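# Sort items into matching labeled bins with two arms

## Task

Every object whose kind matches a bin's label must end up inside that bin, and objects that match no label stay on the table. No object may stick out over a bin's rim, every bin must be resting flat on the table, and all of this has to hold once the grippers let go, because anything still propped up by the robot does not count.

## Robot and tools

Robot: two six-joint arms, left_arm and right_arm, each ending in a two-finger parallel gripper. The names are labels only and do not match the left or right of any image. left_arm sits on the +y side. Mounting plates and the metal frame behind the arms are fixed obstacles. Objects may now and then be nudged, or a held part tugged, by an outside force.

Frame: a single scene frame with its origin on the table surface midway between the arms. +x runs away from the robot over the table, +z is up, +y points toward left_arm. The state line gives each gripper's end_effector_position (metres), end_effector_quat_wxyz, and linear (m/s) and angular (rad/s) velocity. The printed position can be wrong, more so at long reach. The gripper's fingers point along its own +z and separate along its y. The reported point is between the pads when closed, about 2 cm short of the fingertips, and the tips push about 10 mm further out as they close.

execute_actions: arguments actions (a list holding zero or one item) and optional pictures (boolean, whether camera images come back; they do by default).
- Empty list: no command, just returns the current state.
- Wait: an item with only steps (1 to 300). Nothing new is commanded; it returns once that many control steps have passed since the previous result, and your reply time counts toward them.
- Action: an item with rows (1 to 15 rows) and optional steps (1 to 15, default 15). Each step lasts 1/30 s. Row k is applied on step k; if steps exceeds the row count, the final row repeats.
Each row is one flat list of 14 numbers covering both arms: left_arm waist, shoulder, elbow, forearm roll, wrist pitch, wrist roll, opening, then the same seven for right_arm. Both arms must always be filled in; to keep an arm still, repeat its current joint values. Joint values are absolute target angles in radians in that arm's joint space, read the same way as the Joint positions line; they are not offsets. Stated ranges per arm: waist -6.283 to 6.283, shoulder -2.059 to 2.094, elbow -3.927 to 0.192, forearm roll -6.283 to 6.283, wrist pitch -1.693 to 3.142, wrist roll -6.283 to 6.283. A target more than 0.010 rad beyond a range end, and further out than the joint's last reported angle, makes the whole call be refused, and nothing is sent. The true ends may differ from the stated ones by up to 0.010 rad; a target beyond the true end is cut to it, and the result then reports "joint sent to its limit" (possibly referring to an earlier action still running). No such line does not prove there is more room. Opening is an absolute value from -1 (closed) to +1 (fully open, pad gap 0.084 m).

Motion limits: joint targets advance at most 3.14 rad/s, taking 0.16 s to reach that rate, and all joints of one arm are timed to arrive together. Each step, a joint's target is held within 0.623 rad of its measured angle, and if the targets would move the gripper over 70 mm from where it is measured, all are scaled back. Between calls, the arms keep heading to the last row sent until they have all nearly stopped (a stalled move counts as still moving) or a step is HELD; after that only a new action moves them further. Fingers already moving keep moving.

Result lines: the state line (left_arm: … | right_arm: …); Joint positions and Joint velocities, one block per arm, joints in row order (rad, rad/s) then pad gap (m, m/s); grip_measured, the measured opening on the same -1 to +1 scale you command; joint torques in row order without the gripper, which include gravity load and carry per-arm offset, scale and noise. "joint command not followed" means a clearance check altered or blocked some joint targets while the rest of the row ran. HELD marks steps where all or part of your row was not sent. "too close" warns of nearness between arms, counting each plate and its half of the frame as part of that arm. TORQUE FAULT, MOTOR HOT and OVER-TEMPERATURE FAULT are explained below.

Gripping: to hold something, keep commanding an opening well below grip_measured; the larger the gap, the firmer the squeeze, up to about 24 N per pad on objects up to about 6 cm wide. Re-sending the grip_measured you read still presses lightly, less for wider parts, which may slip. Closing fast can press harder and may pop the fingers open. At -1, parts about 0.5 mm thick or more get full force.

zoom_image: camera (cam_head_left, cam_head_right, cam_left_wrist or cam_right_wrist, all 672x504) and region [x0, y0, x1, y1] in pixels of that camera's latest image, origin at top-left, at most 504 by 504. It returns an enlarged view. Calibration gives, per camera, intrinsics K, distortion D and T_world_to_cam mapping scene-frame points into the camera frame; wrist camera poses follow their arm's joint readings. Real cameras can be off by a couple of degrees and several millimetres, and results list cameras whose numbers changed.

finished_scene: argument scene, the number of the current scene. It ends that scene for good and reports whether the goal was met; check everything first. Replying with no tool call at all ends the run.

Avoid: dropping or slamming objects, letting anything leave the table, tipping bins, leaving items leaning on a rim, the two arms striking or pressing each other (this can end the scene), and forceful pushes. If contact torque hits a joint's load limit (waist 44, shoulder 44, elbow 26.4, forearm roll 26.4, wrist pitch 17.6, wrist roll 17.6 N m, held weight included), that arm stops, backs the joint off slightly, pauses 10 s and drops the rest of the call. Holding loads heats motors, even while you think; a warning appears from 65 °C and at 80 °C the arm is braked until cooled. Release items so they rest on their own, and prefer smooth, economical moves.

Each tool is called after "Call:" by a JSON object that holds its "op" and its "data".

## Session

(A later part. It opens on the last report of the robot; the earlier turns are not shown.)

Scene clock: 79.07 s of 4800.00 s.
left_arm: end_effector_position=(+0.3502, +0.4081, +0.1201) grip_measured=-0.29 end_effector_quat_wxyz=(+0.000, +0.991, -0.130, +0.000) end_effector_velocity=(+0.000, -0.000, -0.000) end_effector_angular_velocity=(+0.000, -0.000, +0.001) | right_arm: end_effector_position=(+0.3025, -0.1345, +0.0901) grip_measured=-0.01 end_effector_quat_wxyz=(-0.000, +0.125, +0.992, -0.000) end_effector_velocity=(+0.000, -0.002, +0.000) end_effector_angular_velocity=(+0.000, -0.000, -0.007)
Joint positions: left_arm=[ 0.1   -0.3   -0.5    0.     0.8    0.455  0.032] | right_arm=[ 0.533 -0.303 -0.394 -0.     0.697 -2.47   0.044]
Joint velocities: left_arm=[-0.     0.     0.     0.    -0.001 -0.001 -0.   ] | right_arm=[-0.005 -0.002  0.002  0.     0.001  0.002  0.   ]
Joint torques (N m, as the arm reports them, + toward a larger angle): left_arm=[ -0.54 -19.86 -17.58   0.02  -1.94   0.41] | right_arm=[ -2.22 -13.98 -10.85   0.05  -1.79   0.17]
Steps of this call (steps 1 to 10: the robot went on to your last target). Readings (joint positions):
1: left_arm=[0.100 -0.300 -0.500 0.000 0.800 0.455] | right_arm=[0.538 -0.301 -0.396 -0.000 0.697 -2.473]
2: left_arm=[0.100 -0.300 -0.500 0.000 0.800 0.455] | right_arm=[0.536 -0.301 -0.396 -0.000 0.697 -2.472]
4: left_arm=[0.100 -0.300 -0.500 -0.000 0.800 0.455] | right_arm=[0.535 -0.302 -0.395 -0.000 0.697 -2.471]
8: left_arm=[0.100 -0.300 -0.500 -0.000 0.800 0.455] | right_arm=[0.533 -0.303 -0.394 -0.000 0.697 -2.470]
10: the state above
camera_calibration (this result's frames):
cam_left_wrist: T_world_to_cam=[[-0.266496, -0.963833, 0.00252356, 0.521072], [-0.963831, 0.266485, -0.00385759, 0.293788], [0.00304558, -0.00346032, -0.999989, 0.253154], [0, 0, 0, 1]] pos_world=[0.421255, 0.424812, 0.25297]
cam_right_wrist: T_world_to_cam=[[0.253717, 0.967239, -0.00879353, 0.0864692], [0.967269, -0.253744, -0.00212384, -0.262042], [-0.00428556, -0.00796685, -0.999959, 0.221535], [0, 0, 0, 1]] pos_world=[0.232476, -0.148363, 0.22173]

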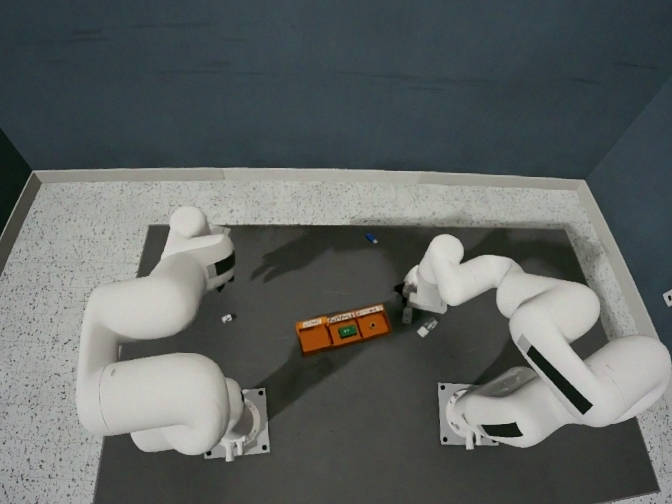

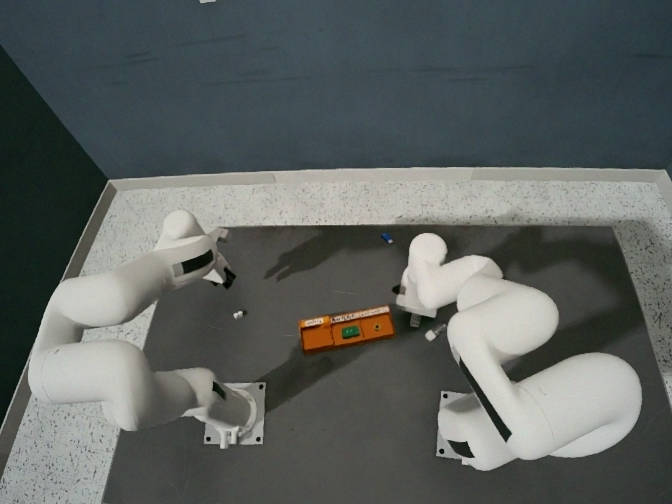

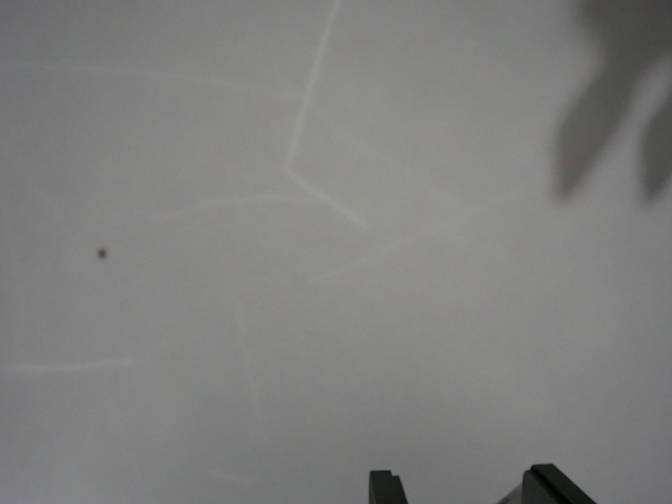

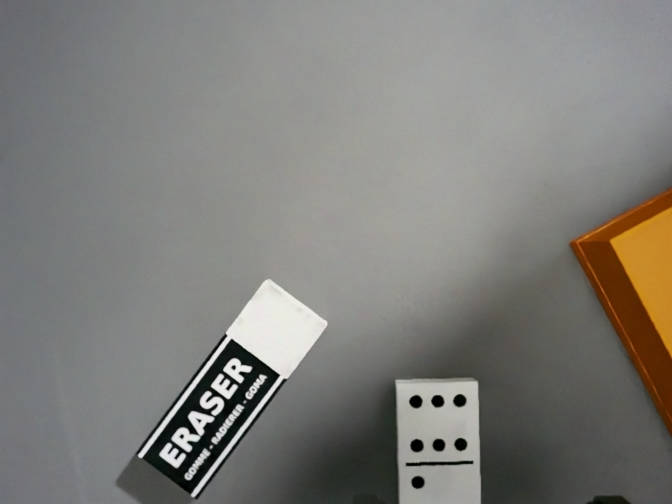

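Call:
{"op": "execute_actions", "data": {"actions": [{"rows":[[0.4,-0.3,-0.5,0,0.8,0.455,-0.27,0.529,-0.07,-0.356,0,0.426,-2.47,0]]}], "pictures": false}}

Call:
{"op": "execute_actions", "data": {"actions": [{"rows":[[0.4,-0.3,-0.5,0,0.8,0.455,-0.27,0.529,-0.07,-0.356,0,0.426,-2.47,0],[0.4,-0.3,-0.5,0,0.8,0.455,-0.27,0.529,-0.07,-0.356,0,0.426,-2.47,0],[0.4,-0.3,-0.5,0,0.8,0.455,-0.27,0.529,-0.07,-0.356,0,0.426,-2.47,0],[0.4,-0.3,-0.5,0,0.8,0.455,-0.27,0.529,-0.07,-0.356,0,0.426,-2.47,-0.3],[0.4,-0.3,-0.5,0,0.8,0.455,-0.27,0.529,-0.07,-0.356,0,0.426,-2.47,-0.3],[0.4,-0.3,-0.5,0,0.8,0.455,-0.27,0.529,-0.07,-0.356,0,0.426,-2.47,-0.3],[0.4,-0.3,-0.5,0,0.8,0.455,-0.27,0.529,-0.07,-0.356,0,0.426,-2.47,-0.3],[0.4,-0.3,-0.5,0,0.8,0.455,-0.27,0.529,-0.07,-0.356,0,0.426,-2.47,-0.8]]}], "pictures": false}}

Call:
{"op": "execute_actions", "data": {"actions": [{"steps":5}], "pictures": false}}

Call:
{"op": "execute_actions", "data": {"actions": [{"rows":[[0.4,-0.3,-0.5,0,0.8,0.455,-0.27,0.529,-0.32,-0.4,0,0.72,-2.47,-0.8]],"steps":13}], "pictures": false}}

Call:
{"op": "execute_actions", "data": {"actions": [{"rows":[[0.4,-0.3,-0.5,0,0.8,0.455,-0.27,1.177,0.141,-0.904,0,0.763,-3.872,-0.8]]}], "pictures": false}}

Call:
{"op": "execute_actions", "data": {"actions": [{"steps":30}]}}

Scene clock: 94.17 s of 4800.00 s.
left_arm: end_effector_position=(+0.3166, +0.5026, +0.1200) grip_measured=-0.29 end_effector_quat_wxyz=(+0.000, +1.000, +0.016, -0.000) end_effector_velocity=(-0.009, +0.018, -0.000) end_effector_angular_velocity=(-0.000, -0.001, +0.059) | right_arm: end_effector_position=(+0.3038, -0.1352, +0.0246) grip_measured=-0.01 end_effector_quat_wxyz=(+0.001, +0.127, +0.992, +0.000) end_effector_velocity=(+0.004, +0.002, -0.005) end_effector_angular_velocity=(+0.007, -0.016, +0.001)
Joint positions: left_arm=[ 0.394 -0.3   -0.5    0.     0.8    0.455  0.032] | right_arm=[ 0.529 -0.074 -0.358 -0.     0.43  -2.47   0.044]
Joint velocities: left_arm=[ 0.059  0.001 -0.001 -0.001 -0.001  0.001  0.   ] | right_arm=[ 0.     0.026  0.002 -0.    -0.045 -0.001 -0.   ]
Joint torques (N m, as the arm reports them, + toward a larger angle): left_arm=[ -0.98 -19.95 -17.07   0.02  -1.86   0.45] | right_arm=[ -1.57 -17.25  -8.47  -0.02  -1.69   0.04]
Steps of this call (steps 1 to 15: the robot went on to your last target; steps 16 to 90: nothing new was sent; then 11.60 s passed at rest; steps 91 to 105: all 15 steps of this action). Readings (joint positions):
91: left_arm=[0.100 -0.300 -0.500 -0.000 0.800 0.455] | right_arm=[0.532 -0.303 -0.394 -0.000 0.697 -2.470]
92: left_arm=[0.103 -0.300 -0.500 -0.000 0.800 0.455] | right_arm=[0.532 -0.301 -0.394 -0.000 0.693 -2.470]
94: left_arm=[0.141 -0.300 -0.500 -0.000 0.800 0.455] | right_arm=[0.532 -0.269 -0.391 -0.000 0.651 -2.470]
98: left_arm=[0.298 -0.300 -0.500 0.000 0.800 0.455] | right_arm=[0.530 -0.119 -0.362 0.000 0.489 -2.470]
105: the state above

Scene clock: 94.67 s of 4800.00 s.
left_arm: end_effector_position=(+0.3157, +0.5044, +0.1201) grip_measured=-0.29 end_effector_quat_wxyz=(+0.000, +1.000, +0.019, -0.000) end_effector_velocity=(-0.000, +0.001, +0.000) end_effector_angular_velocity=(+0.001, -0.000, -0.000) | right_arm: end_effector_position=(+0.3033, -0.1355, +0.0234) grip_measured=-0.45 end_effector_quat_wxyz=(+0.000, +0.127, +0.992, +0.000) end_effector_velocity=(-0.000, +0.000, -0.000) end_effector_angular_velocity=(+0.000, +0.000, +0.000)
Joint positions: left_arm=[ 0.4   -0.3   -0.5   -0.     0.8    0.455  0.032] | right_arm=[ 0.529 -0.07  -0.356  0.     0.426 -2.47   0.024]
Joint velocities: left_arm=[ 0.002 -0.    -0.     0.    -0.001  0.002 -0.   ] | right_arm=[ 0.     0.     0.     0.001  0.    -0.001  0.   ]
Joint torques (N m, as the arm reports them, + toward a larger angle): left_arm=[ -0.62 -19.26 -17.5    0.    -1.85   0.61] | right_arm=[ -1.68 -15.56  -8.18  -0.03  -1.76   0.19]
Steps of this call (steps 1 to 15: all 15 steps of this action). Readings (joint positions):
1: left_arm=[0.395 -0.300 -0.500 -0.000 0.800 0.455] | right_arm=[0.529 -0.073 -0.357 -0.000 0.428 -2.470]
2: left_arm=[0.396 -0.300 -0.500 -0.000 0.800 0.455] | right_arm=[0.529 -0.072 -0.357 -0.000 0.428 -2.470]
4: left_arm=[0.398 -0.300 -0.500 -0.000 0.800 0.455] | right_arm=[0.529 -0.072 -0.357 -0.000 0.427 -2.470]
8: left_arm=[0.399 -0.300 -0.500 -0.000 0.800 0.455] | right_arm=[0.529 -0.071 -0.356 -0.000 0.426 -2.470]
15: the state above

Scene clock: 94.83 s of 4800.00 s.
left_arm: end_effector_position=(+0.3157, +0.5045, +0.1201) grip_measured=-0.29 end_effector_quat_wxyz=(+0.000, +1.000, +0.019, +0.000) end_effector_velocity=(-0.000, +0.000, +0.000) end_effector_angular_velocity=(+0.000, +0.000, +0.003) | right_arm: end_effector_position=(+0.3033, -0.1355, +0.0234) grip_measured=-0.45 end_effector_quat_wxyz=(+0.000, +0.127, +0.992, +0.000) end_effector_velocity=(-0.001, +0.000, -0.000) end_effector_angular_velocity=(-0.001, +0.001, +0.001)
Joint positions: left_arm=[ 0.4   -0.3   -0.5   -0.     0.8    0.455  0.032] | right_arm=[ 0.529 -0.07  -0.356  0.     0.426 -2.47   0.024]
Joint velocities: left_arm=[ 0.001  0.    -0.     0.001  0.    -0.002  0.   ] | right_arm=[ 0.001  0.     0.    -0.     0.001  0.     0.   ]
Joint torques (N m, as the arm reports them, + toward a larger angle): left_arm=[ -0.54 -20.5  -17.29   0.1   -1.99   0.17] | right_arm=[ -2.02 -15.14  -8.35  -0.21  -1.82   0.25]
Steps of this call (steps 1 to 5: the robot went on to your last target). Readings (joint positions):
1: left_arm=[0.400 -0.300 -0.500 -0.000 0.800 0.455] | right_arm=[0.529 -0.070 -0.356 0.000 0.426 -2.470]
2: left_arm=[0.400 -0.300 -0.500 -0.000 0.800 0.455] | right_arm=[0.529 -0.070 -0.356 0.000 0.426 -2.470]
4: left_arm=[0.400 -0.300 -0.500 -0.000 0.800 0.455] | right_arm=[0.529 -0.070 -0.356 0.000 0.426 -2.470]
5: the state above

Scene clock: 95.27 s of 4800.00 s.
left_arm: end_effector_position=(+0.3157, +0.5045, +0.1201) grip_measured=-0.29 end_effector_quat_wxyz=(+0.000, +1.000, +0.019, +0.000) end_effector_velocity=(-0.000, -0.000, -0.000) end_effector_angular_velocity=(-0.000, +0.001, -0.001) | right_arm: end_effector_position=(+0.3034, -0.1355, +0.0939) grip_measured=-0.45 end_effector_quat_wxyz=(+0.001, +0.127, +0.992, +0.000) end_effector_velocity=(-0.032, -0.015, -0.002) end_effector_angular_velocity=(-0.040, +0.089, -0.003)
Joint positions: left_arm=[ 0.4   -0.3   -0.5   -0.     0.8    0.455  0.032] | right_arm=[ 0.529 -0.313 -0.398 -0.     0.71  -2.47   0.024]
Joint velocities: left_arm=[-0.    -0.     0.001  0.    -0.     0.001 -0.   ] | right_arm=[-0.002 -0.057  0.03  -0.     0.125  0.001 -0.   ]
Joint torques (N m, as the arm reports them, + toward a larger angle): left_arm=[ -0.88 -19.98 -17.69  -0.23  -1.79   0.26] | right_arm=[ -1.59 -13.01 -11.53  -0.04  -2.08   0.28]
Steps of this call (steps 1 to 13: all 13 steps of this action). Readings (joint positions):
1: left_arm=[0.400 -0.300 -0.500 -0.000 0.800 0.455] | right_arm=[0.529 -0.070 -0.356 0.000 0.426 -2.470]
2: left_arm=[0.400 -0.300 -0.500 -0.000 0.800 0.455] | right_arm=[0.529 -0.072 -0.357 0.000 0.430 -2.470]
4: left_arm=[0.400 -0.300 -0.500 -0.000 0.800 0.455] | right_arm=[0.529 -0.103 -0.359 0.000 0.472 -2.470]
8: left_arm=[0.400 -0.300 -0.500 -0.000 0.800 0.455] | right_arm=[0.529 -0.261 -0.393 -0.000 0.645 -2.470]
13: the state above

Scene clock: 95.77 s of 4800.00 s.
left_arm: end_effector_position=(+0.3157, +0.5045, +0.1201) grip_measured=-0.29 end_effector_quat_wxyz=(+0.000, +1.000, +0.019, +0.000) end_effector_velocity=(+0.000, -0.000, +0.000) end_effector_angular_velocity=(+0.001, -0.001, -0.001) | right_arm: end_effector_position=(+0.2932, +0.0189, +0.1021) grip_measured=-0.45 end_effector_quat_wxyz=(-0.001, -0.285, +0.959, -0.000) end_effector_velocity=(-0.103, +0.340, -0.004) end_effector_angular_velocity=(+0.003, -0.000, +2.203)
Joint positions: left_arm=[ 0.4   -0.3   -0.5    0.     0.8    0.455  0.032] | right_arm=[ 0.898 -0.053 -0.688 -0.     0.743 -2.933  0.024]
Joint velocities: left_arm=[-0.001 -0.    -0.001  0.    -0.     0.     0.   ] | right_arm=[ 0.778  0.542 -0.601 -0.     0.057 -1.426  0.   ]
Joint torques (N m, as the arm reports them, + toward a larger angle): left_arm=[ -0.2  -19.78 -17.48   0.02  -1.83   0.32] | right_arm=[ -2.24 -21.83 -10.74  -0.05  -1.71  -0.11]
Steps of this call (steps 1 to 15: all 15 steps of this action). Readings (joint positions):
1: left_arm=[0.400 -0.300 -0.500 0.000 0.800 0.455] | right_arm=[0.529 -0.315 -0.398 0.000 0.714 -2.470]
2: left_arm=[0.400 -0.300 -0.500 0.000 0.800 0.455] | right_arm=[0.532 -0.313 -0.400 0.000 0.716 -2.474]
4: left_arm=[0.400 -0.300 -0.500 -0.000 0.800 0.455] | right_arm=[0.569 -0.285 -0.430 0.000 0.720 -2.514]
8: left_arm=[0.400 -0.300 -0.500 -0.000 0.800 0.455] | right_arm=[0.702 -0.191 -0.537 -0.000 0.728 -2.649]
15: the state above

Scene clock: 96.77 s of 4800.00 s.
left_arm: end_effector_position=(+0.3157, +0.5045, +0.1201) grip_measured=-0.29 end_effector_quat_wxyz=(+0.000, +1.000, +0.019, +0.000) end_effector_velocity=(-0.000, +0.000, +0.000) end_effector_angular_velocity=(+0.000, -0.000, -0.000) | right_arm: end_effector_position=(+0.2326, +0.1379, +0.0957) grip_measured=-0.45 end_effector_quat_wxyz=(-0.000, +0.782, -0.623, +0.000) end_effector_velocity=(-0.000, +0.000, -0.001) end_effector_angular_velocity=(-0.001, -0.000, +0.004)
Joint positions: left_arm=[ 0.4   -0.3   -0.5   -0.     0.8    0.455  0.032] | right_arm=[ 1.177  0.141 -0.904  0.     0.763 -3.872  0.024]
Joint velocities: left_arm=[ 0. -0. -0.  0.  0.  0. -0.] | right_arm=[ 0.001  0.002 -0.001 -0.001 -0.001 -0.003  0.   ]
Joint torques (N m, as the arm reports them, + toward a larger angle): left_arm=[ -0.46 -20.01 -17.92   0.47  -1.62   0.47] | right_arm=[ -1.98 -27.13 -11.27  -0.08  -1.81   0.26]
Steps of this call (steps 1 to 30: the robot went on to your last target). Readings (joint positions):
1: left_arm=[0.400 -0.300 -0.500 0.000 0.800 0.455] | right_arm=[0.924 -0.036 -0.708 -0.000 0.744 -2.982]
2: left_arm=[0.400 -0.300 -0.500 -0.000 0.800 0.455] | right_arm=[0.949 -0.018 -0.727 -0.000 0.746 -3.034]
4: left_arm=[0.400 -0.300 -0.500 0.000 0.800 0.455] | right_arm=[0.997 0.015 -0.764 -0.000 0.750 -3.149]
8: left_arm=[0.400 -0.300 -0.500 0.000 0.800 0.455] | right_arm=[1.085 0.077 -0.832 0.000 0.756 -3.439]
30: the state above
camera_calibration (this result's frames):
cam_left_wrist: T_world_to_cam=[[0.030239, -0.99954, 0.00252369, 0.529175], [-0.999535, -0.0302486, -0.00385745, 0.395807], [0.00393201, -0.00240587, -0.999989, 0.252781], [0, 0, 0, 1]] pos_world=[0.378627, 0.541512, 0.25297]
cam_right_wrist: T_world_to_cam=[[-0.976219, -0.216606, -0.00879773, 0.290078], [-0.216596, 0.976259, -0.00211439, -0.0194814], [0.00904685, -0.000158552, -0.999959, 0.224788], [0, 0, 0, 1]] pos_world=[0.276927, 0.0818873, 0.227289]

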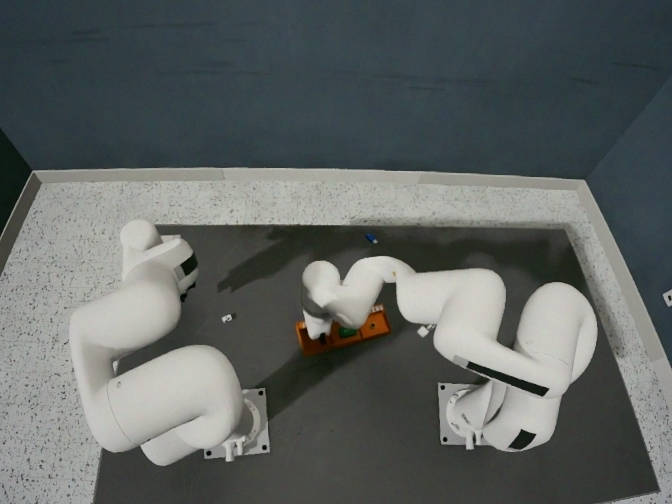

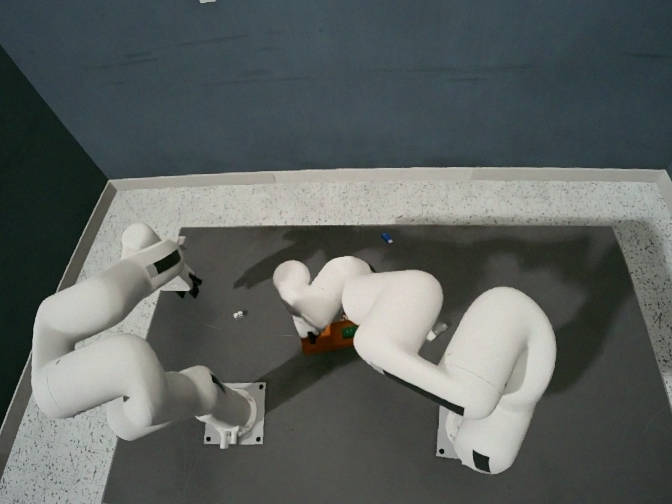

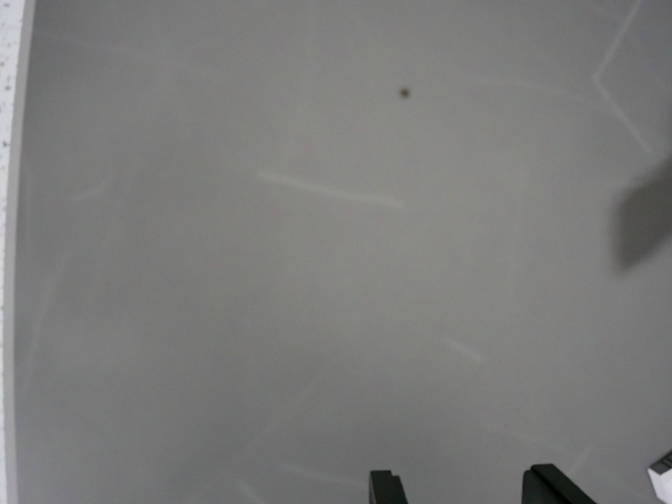

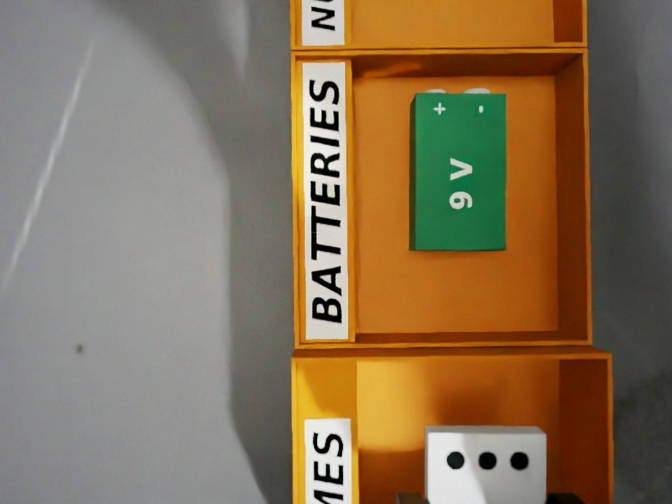

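Call:
{"op": "execute_actions", "data": {"actions": [{"rows":[[0.4,-0.3,-0.5,0,0.8,0.455,-0.27,1.19,0.27,-0.875,0,0.605,-3.86,-0.8]]}], "pictures": false}}

Call:
{"op": "execute_actions", "data": {"actions": [{"rows":[[0.4,-0.3,-0.5,0,0.8,0.455,-0.27,1.19,0.27,-0.875,0,0.605,-3.86,-0.28]],"steps":10}], "pictures": false}}

Call:
{"op": "execute_actions", "data": {"actions": [{"rows":[[0.4,-0.3,-0.5,0,0.8,0.455,-0.27,1.19,0.06,-0.93,0,0.87,-3.86,-0.28]]}]}}

Scene clock: 100.87 s of 4800.00 s.
left_arm: end_effector_position=(+0.3157, +0.5045, +0.1201) grip_measured=-0.29 end_effector_quat_wxyz=(+0.000, +1.000, +0.019, +0.000) end_effector_velocity=(-0.000, -0.000, -0.000) end_effector_angular_velocity=(-0.000, +0.000, -0.000) | right_arm: end_effector_position=(+0.2280, +0.1421, +0.0394) grip_measured=-0.45 end_effector_quat_wxyz=(-0.001, +0.782, -0.623, -0.000) end_effector_velocity=(-0.003, -0.004, -0.009) end_effector_angular_velocity=(-0.010, +0.005, +0.000)
Joint positions: left_arm=[ 0.4   -0.3   -0.5    0.     0.8    0.455  0.032] | right_arm=[ 1.19   0.268 -0.877 -0.     0.606 -3.86   0.024]
Joint velocities: left_arm=[-0. -0.  0. -0.  0.  0. -0.] | right_arm=[ 0.001  0.013  0.011 -0.001 -0.013  0.001 -0.   ]
Joint torques (N m, as the arm reports them, + toward a larger angle): left_arm=[ -0.93 -19.97 -17.58   0.25  -1.7    0.08] | right_arm=[ -1.88 -28.56 -10.27   0.08  -1.91   0.03]
Steps of this call (steps 1 to 15: the robot went on to your last target; steps 16 to 90: nothing new was sent; then 0.60 s passed at rest; steps 91 to 105: all 15 steps of this action). Readings (joint positions):
91: left_arm=[0.400 -0.300 -0.500 -0.000 0.800 0.455] | right_arm=[1.177 0.141 -0.904 -0.000 0.763 -3.872]
92: left_arm=[0.400 -0.300 -0.500 -0.000 0.800 0.455] | right_arm=[1.177 0.143 -0.904 -0.000 0.759 -3.872]
94: left_arm=[0.400 -0.300 -0.500 -0.000 0.800 0.455] | right_arm=[1.180 0.170 -0.901 -0.000 0.718 -3.869]
98: left_arm=[0.400 -0.300 -0.500 -0.000 0.800 0.455] | right_arm=[1.188 0.256 -0.873 0.000 0.631 -3.862]
105: the state above

Scene clock: 101.20 s of 4800.00 s.
left_arm: end_effector_position=(+0.3157, +0.5045, +0.1201) grip_measured=-0.29 end_effector_quat_wxyz=(+0.000, +1.000, +0.019, +0.000) end_effector_velocity=(+0.001, +0.000, +0.001) end_effector_angular_velocity=(+0.001, -0.001, -0.001) | right_arm: end_effector_position=(+0.2275, +0.1412, +0.0380) grip_measured=-0.30 end_effector_quat_wxyz=(-0.000, +0.782, -0.623, -0.000) end_effector_velocity=(-0.001, -0.000, -0.001) end_effector_angular_velocity=(-0.002, +0.001, +0.001)
Joint positions: left_arm=[ 0.4   -0.3   -0.5    0.     0.8    0.455  0.032] | right_arm=[ 1.19   0.27  -0.875 -0.     0.605 -3.86   0.031]
Joint velocities: left_arm=[-0.    -0.    -0.001  0.001 -0.     0.001 -0.   ] | right_arm=[ 0.001  0.002  0.001  0.001 -0.     0.     0.   ]
Joint torques (N m, as the arm reports them, + toward a larger angle): left_arm=[ -0.95 -19.68 -17.49   0.47  -1.8    0.25] | right_arm=[ -1.52 -28.67 -10.27  -0.2   -1.84   0.16]
Steps of this call (steps 1 to 10: all 10 steps of this action). Readings (joint positions):
1: left_arm=[0.400 -0.300 -0.500 -0.000 0.800 0.455] | right_arm=[1.190 0.268 -0.876 -0.000 0.606 -3.860]
2: left_arm=[0.400 -0.300 -0.500 -0.000 0.800 0.455] | right_arm=[1.190 0.269 -0.876 -0.000 0.606 -3.860]
4: left_arm=[0.400 -0.300 -0.500 -0.000 0.800 0.455] | right_arm=[1.190 0.269 -0.875 -0.000 0.605 -3.860]
8: left_arm=[0.400 -0.300 -0.500 -0.000 0.800 0.455] | right_arm=[1.190 0.270 -0.875 -0.000 0.605 -3.860]
10: the state above

Scene clock: 101.70 s of 4800.00 s.
left_arm: end_effector_position=(+0.3157, +0.5045, +0.1201) grip_measured=-0.29 end_effector_quat_wxyz=(+0.000, +1.000, +0.019, +0.000) end_effector_velocity=(+0.000, +0.000, +0.000) end_effector_angular_velocity=(+0.000, -0.001, -0.002) | right_arm: end_effector_position=(+0.2254, +0.1374, +0.1320) grip_measured=-0.30 end_effector_quat_wxyz=(+0.001, +0.782, -0.623, +0.000) end_effector_velocity=(-0.009, -0.017, -0.003) end_effector_angular_velocity=(-0.054, +0.028, -0.002)
Joint positions: left_arm=[ 0.4   -0.3   -0.5   -0.     0.8    0.455  0.032] | right_arm=[ 1.19   0.064 -0.927  0.     0.865 -3.86   0.031]
Joint velocities: left_arm=[-0.    -0.    -0.001 -0.    -0.     0.001 -0.   ] | right_arm=[-0.    -0.016  0.013 -0.001  0.063  0.002 -0.   ]
Joint torques (N m, as the arm reports them, + toward a larger angle): left_arm=[ -0.84 -20.22 -17.67   0.01  -2.04   0.33] | right_arm=[ -1.86 -26.37 -12.25  -0.14  -2.12   0.14]
Steps of this call (steps 1 to 15: all 15 steps of this action). Readings (joint positions):
1: left_arm=[0.400 -0.300 -0.500 0.000 0.800 0.455] | right_arm=[1.190 0.270 -0.875 -0.000 0.605 -3.860]
2: left_arm=[0.400 -0.300 -0.500 -0.000 0.800 0.455] | right_arm=[1.190 0.268 -0.875 0.000 0.609 -3.860]
4: left_arm=[0.400 -0.300 -0.500 0.000 0.800 0.455] | right_arm=[1.190 0.241 -0.879 0.000 0.651 -3.860]
8: left_arm=[0.400 -0.300 -0.500 0.000 0.800 0.455] | right_arm=[1.190 0.121 -0.918 -0.000 0.788 -3.860]
15: the state above
camera_calibration (this result's frames):
cam_left_wrist: T_world_to_cam=[[0.030239, -0.99954, 0.00252365, 0.529175], [-0.999535, -0.0302486, -0.00385745, 0.395807], [0.00393201, -0.00240583, -0.999989, 0.252781], [0, 0, 0, 1]] pos_world=[0.378627, 0.541512, 0.25297]
cam_right_wrist: T_world_to_cam=[[-0.975911, -0.218047, -0.00735226, 0.283185], [-0.218024, 0.975936, -0.0037677, -0.0198921], [0.00799687, -0.00207396, -0.999966, 0.261675], [0, 0, 0, 1]] pos_world=[0.269934, 0.0817037, 0.263673]

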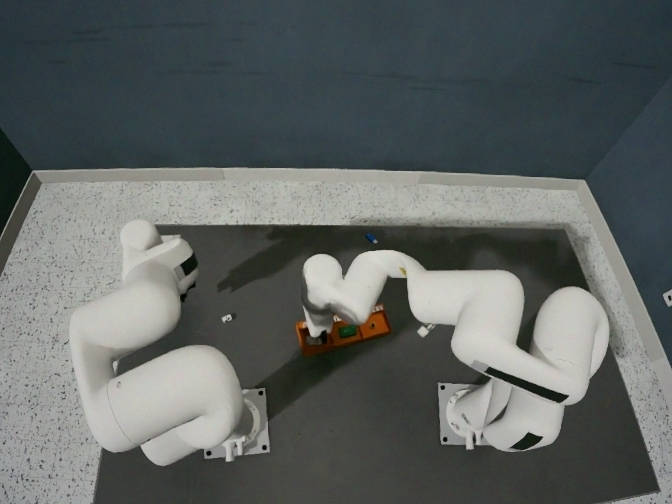

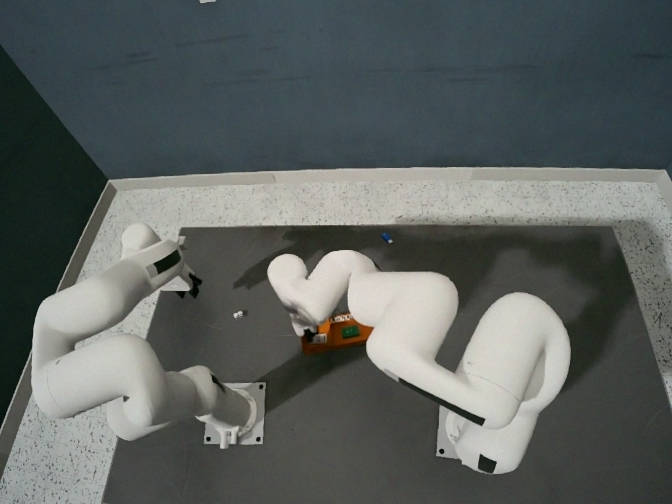

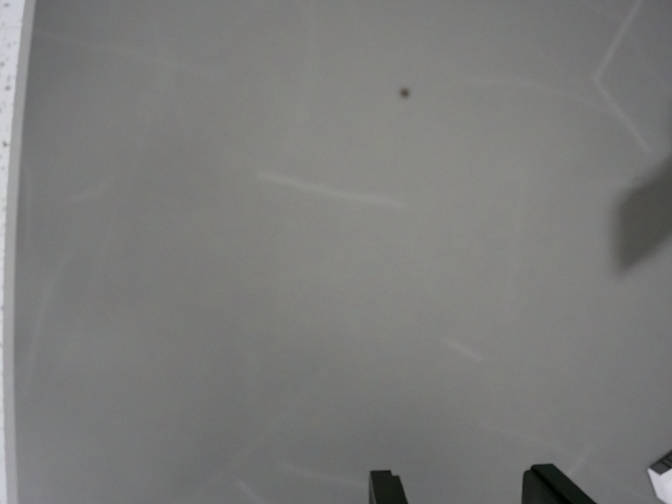

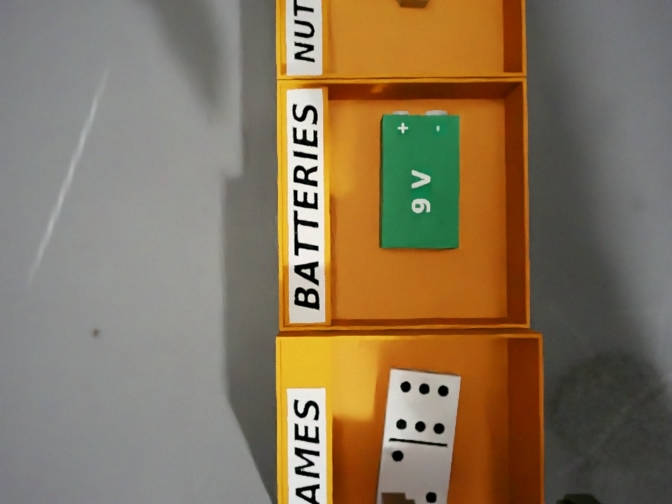

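Call:
{"op": "finished_scene", "data": {"scene": 2}}

The scene is finished: the task was done.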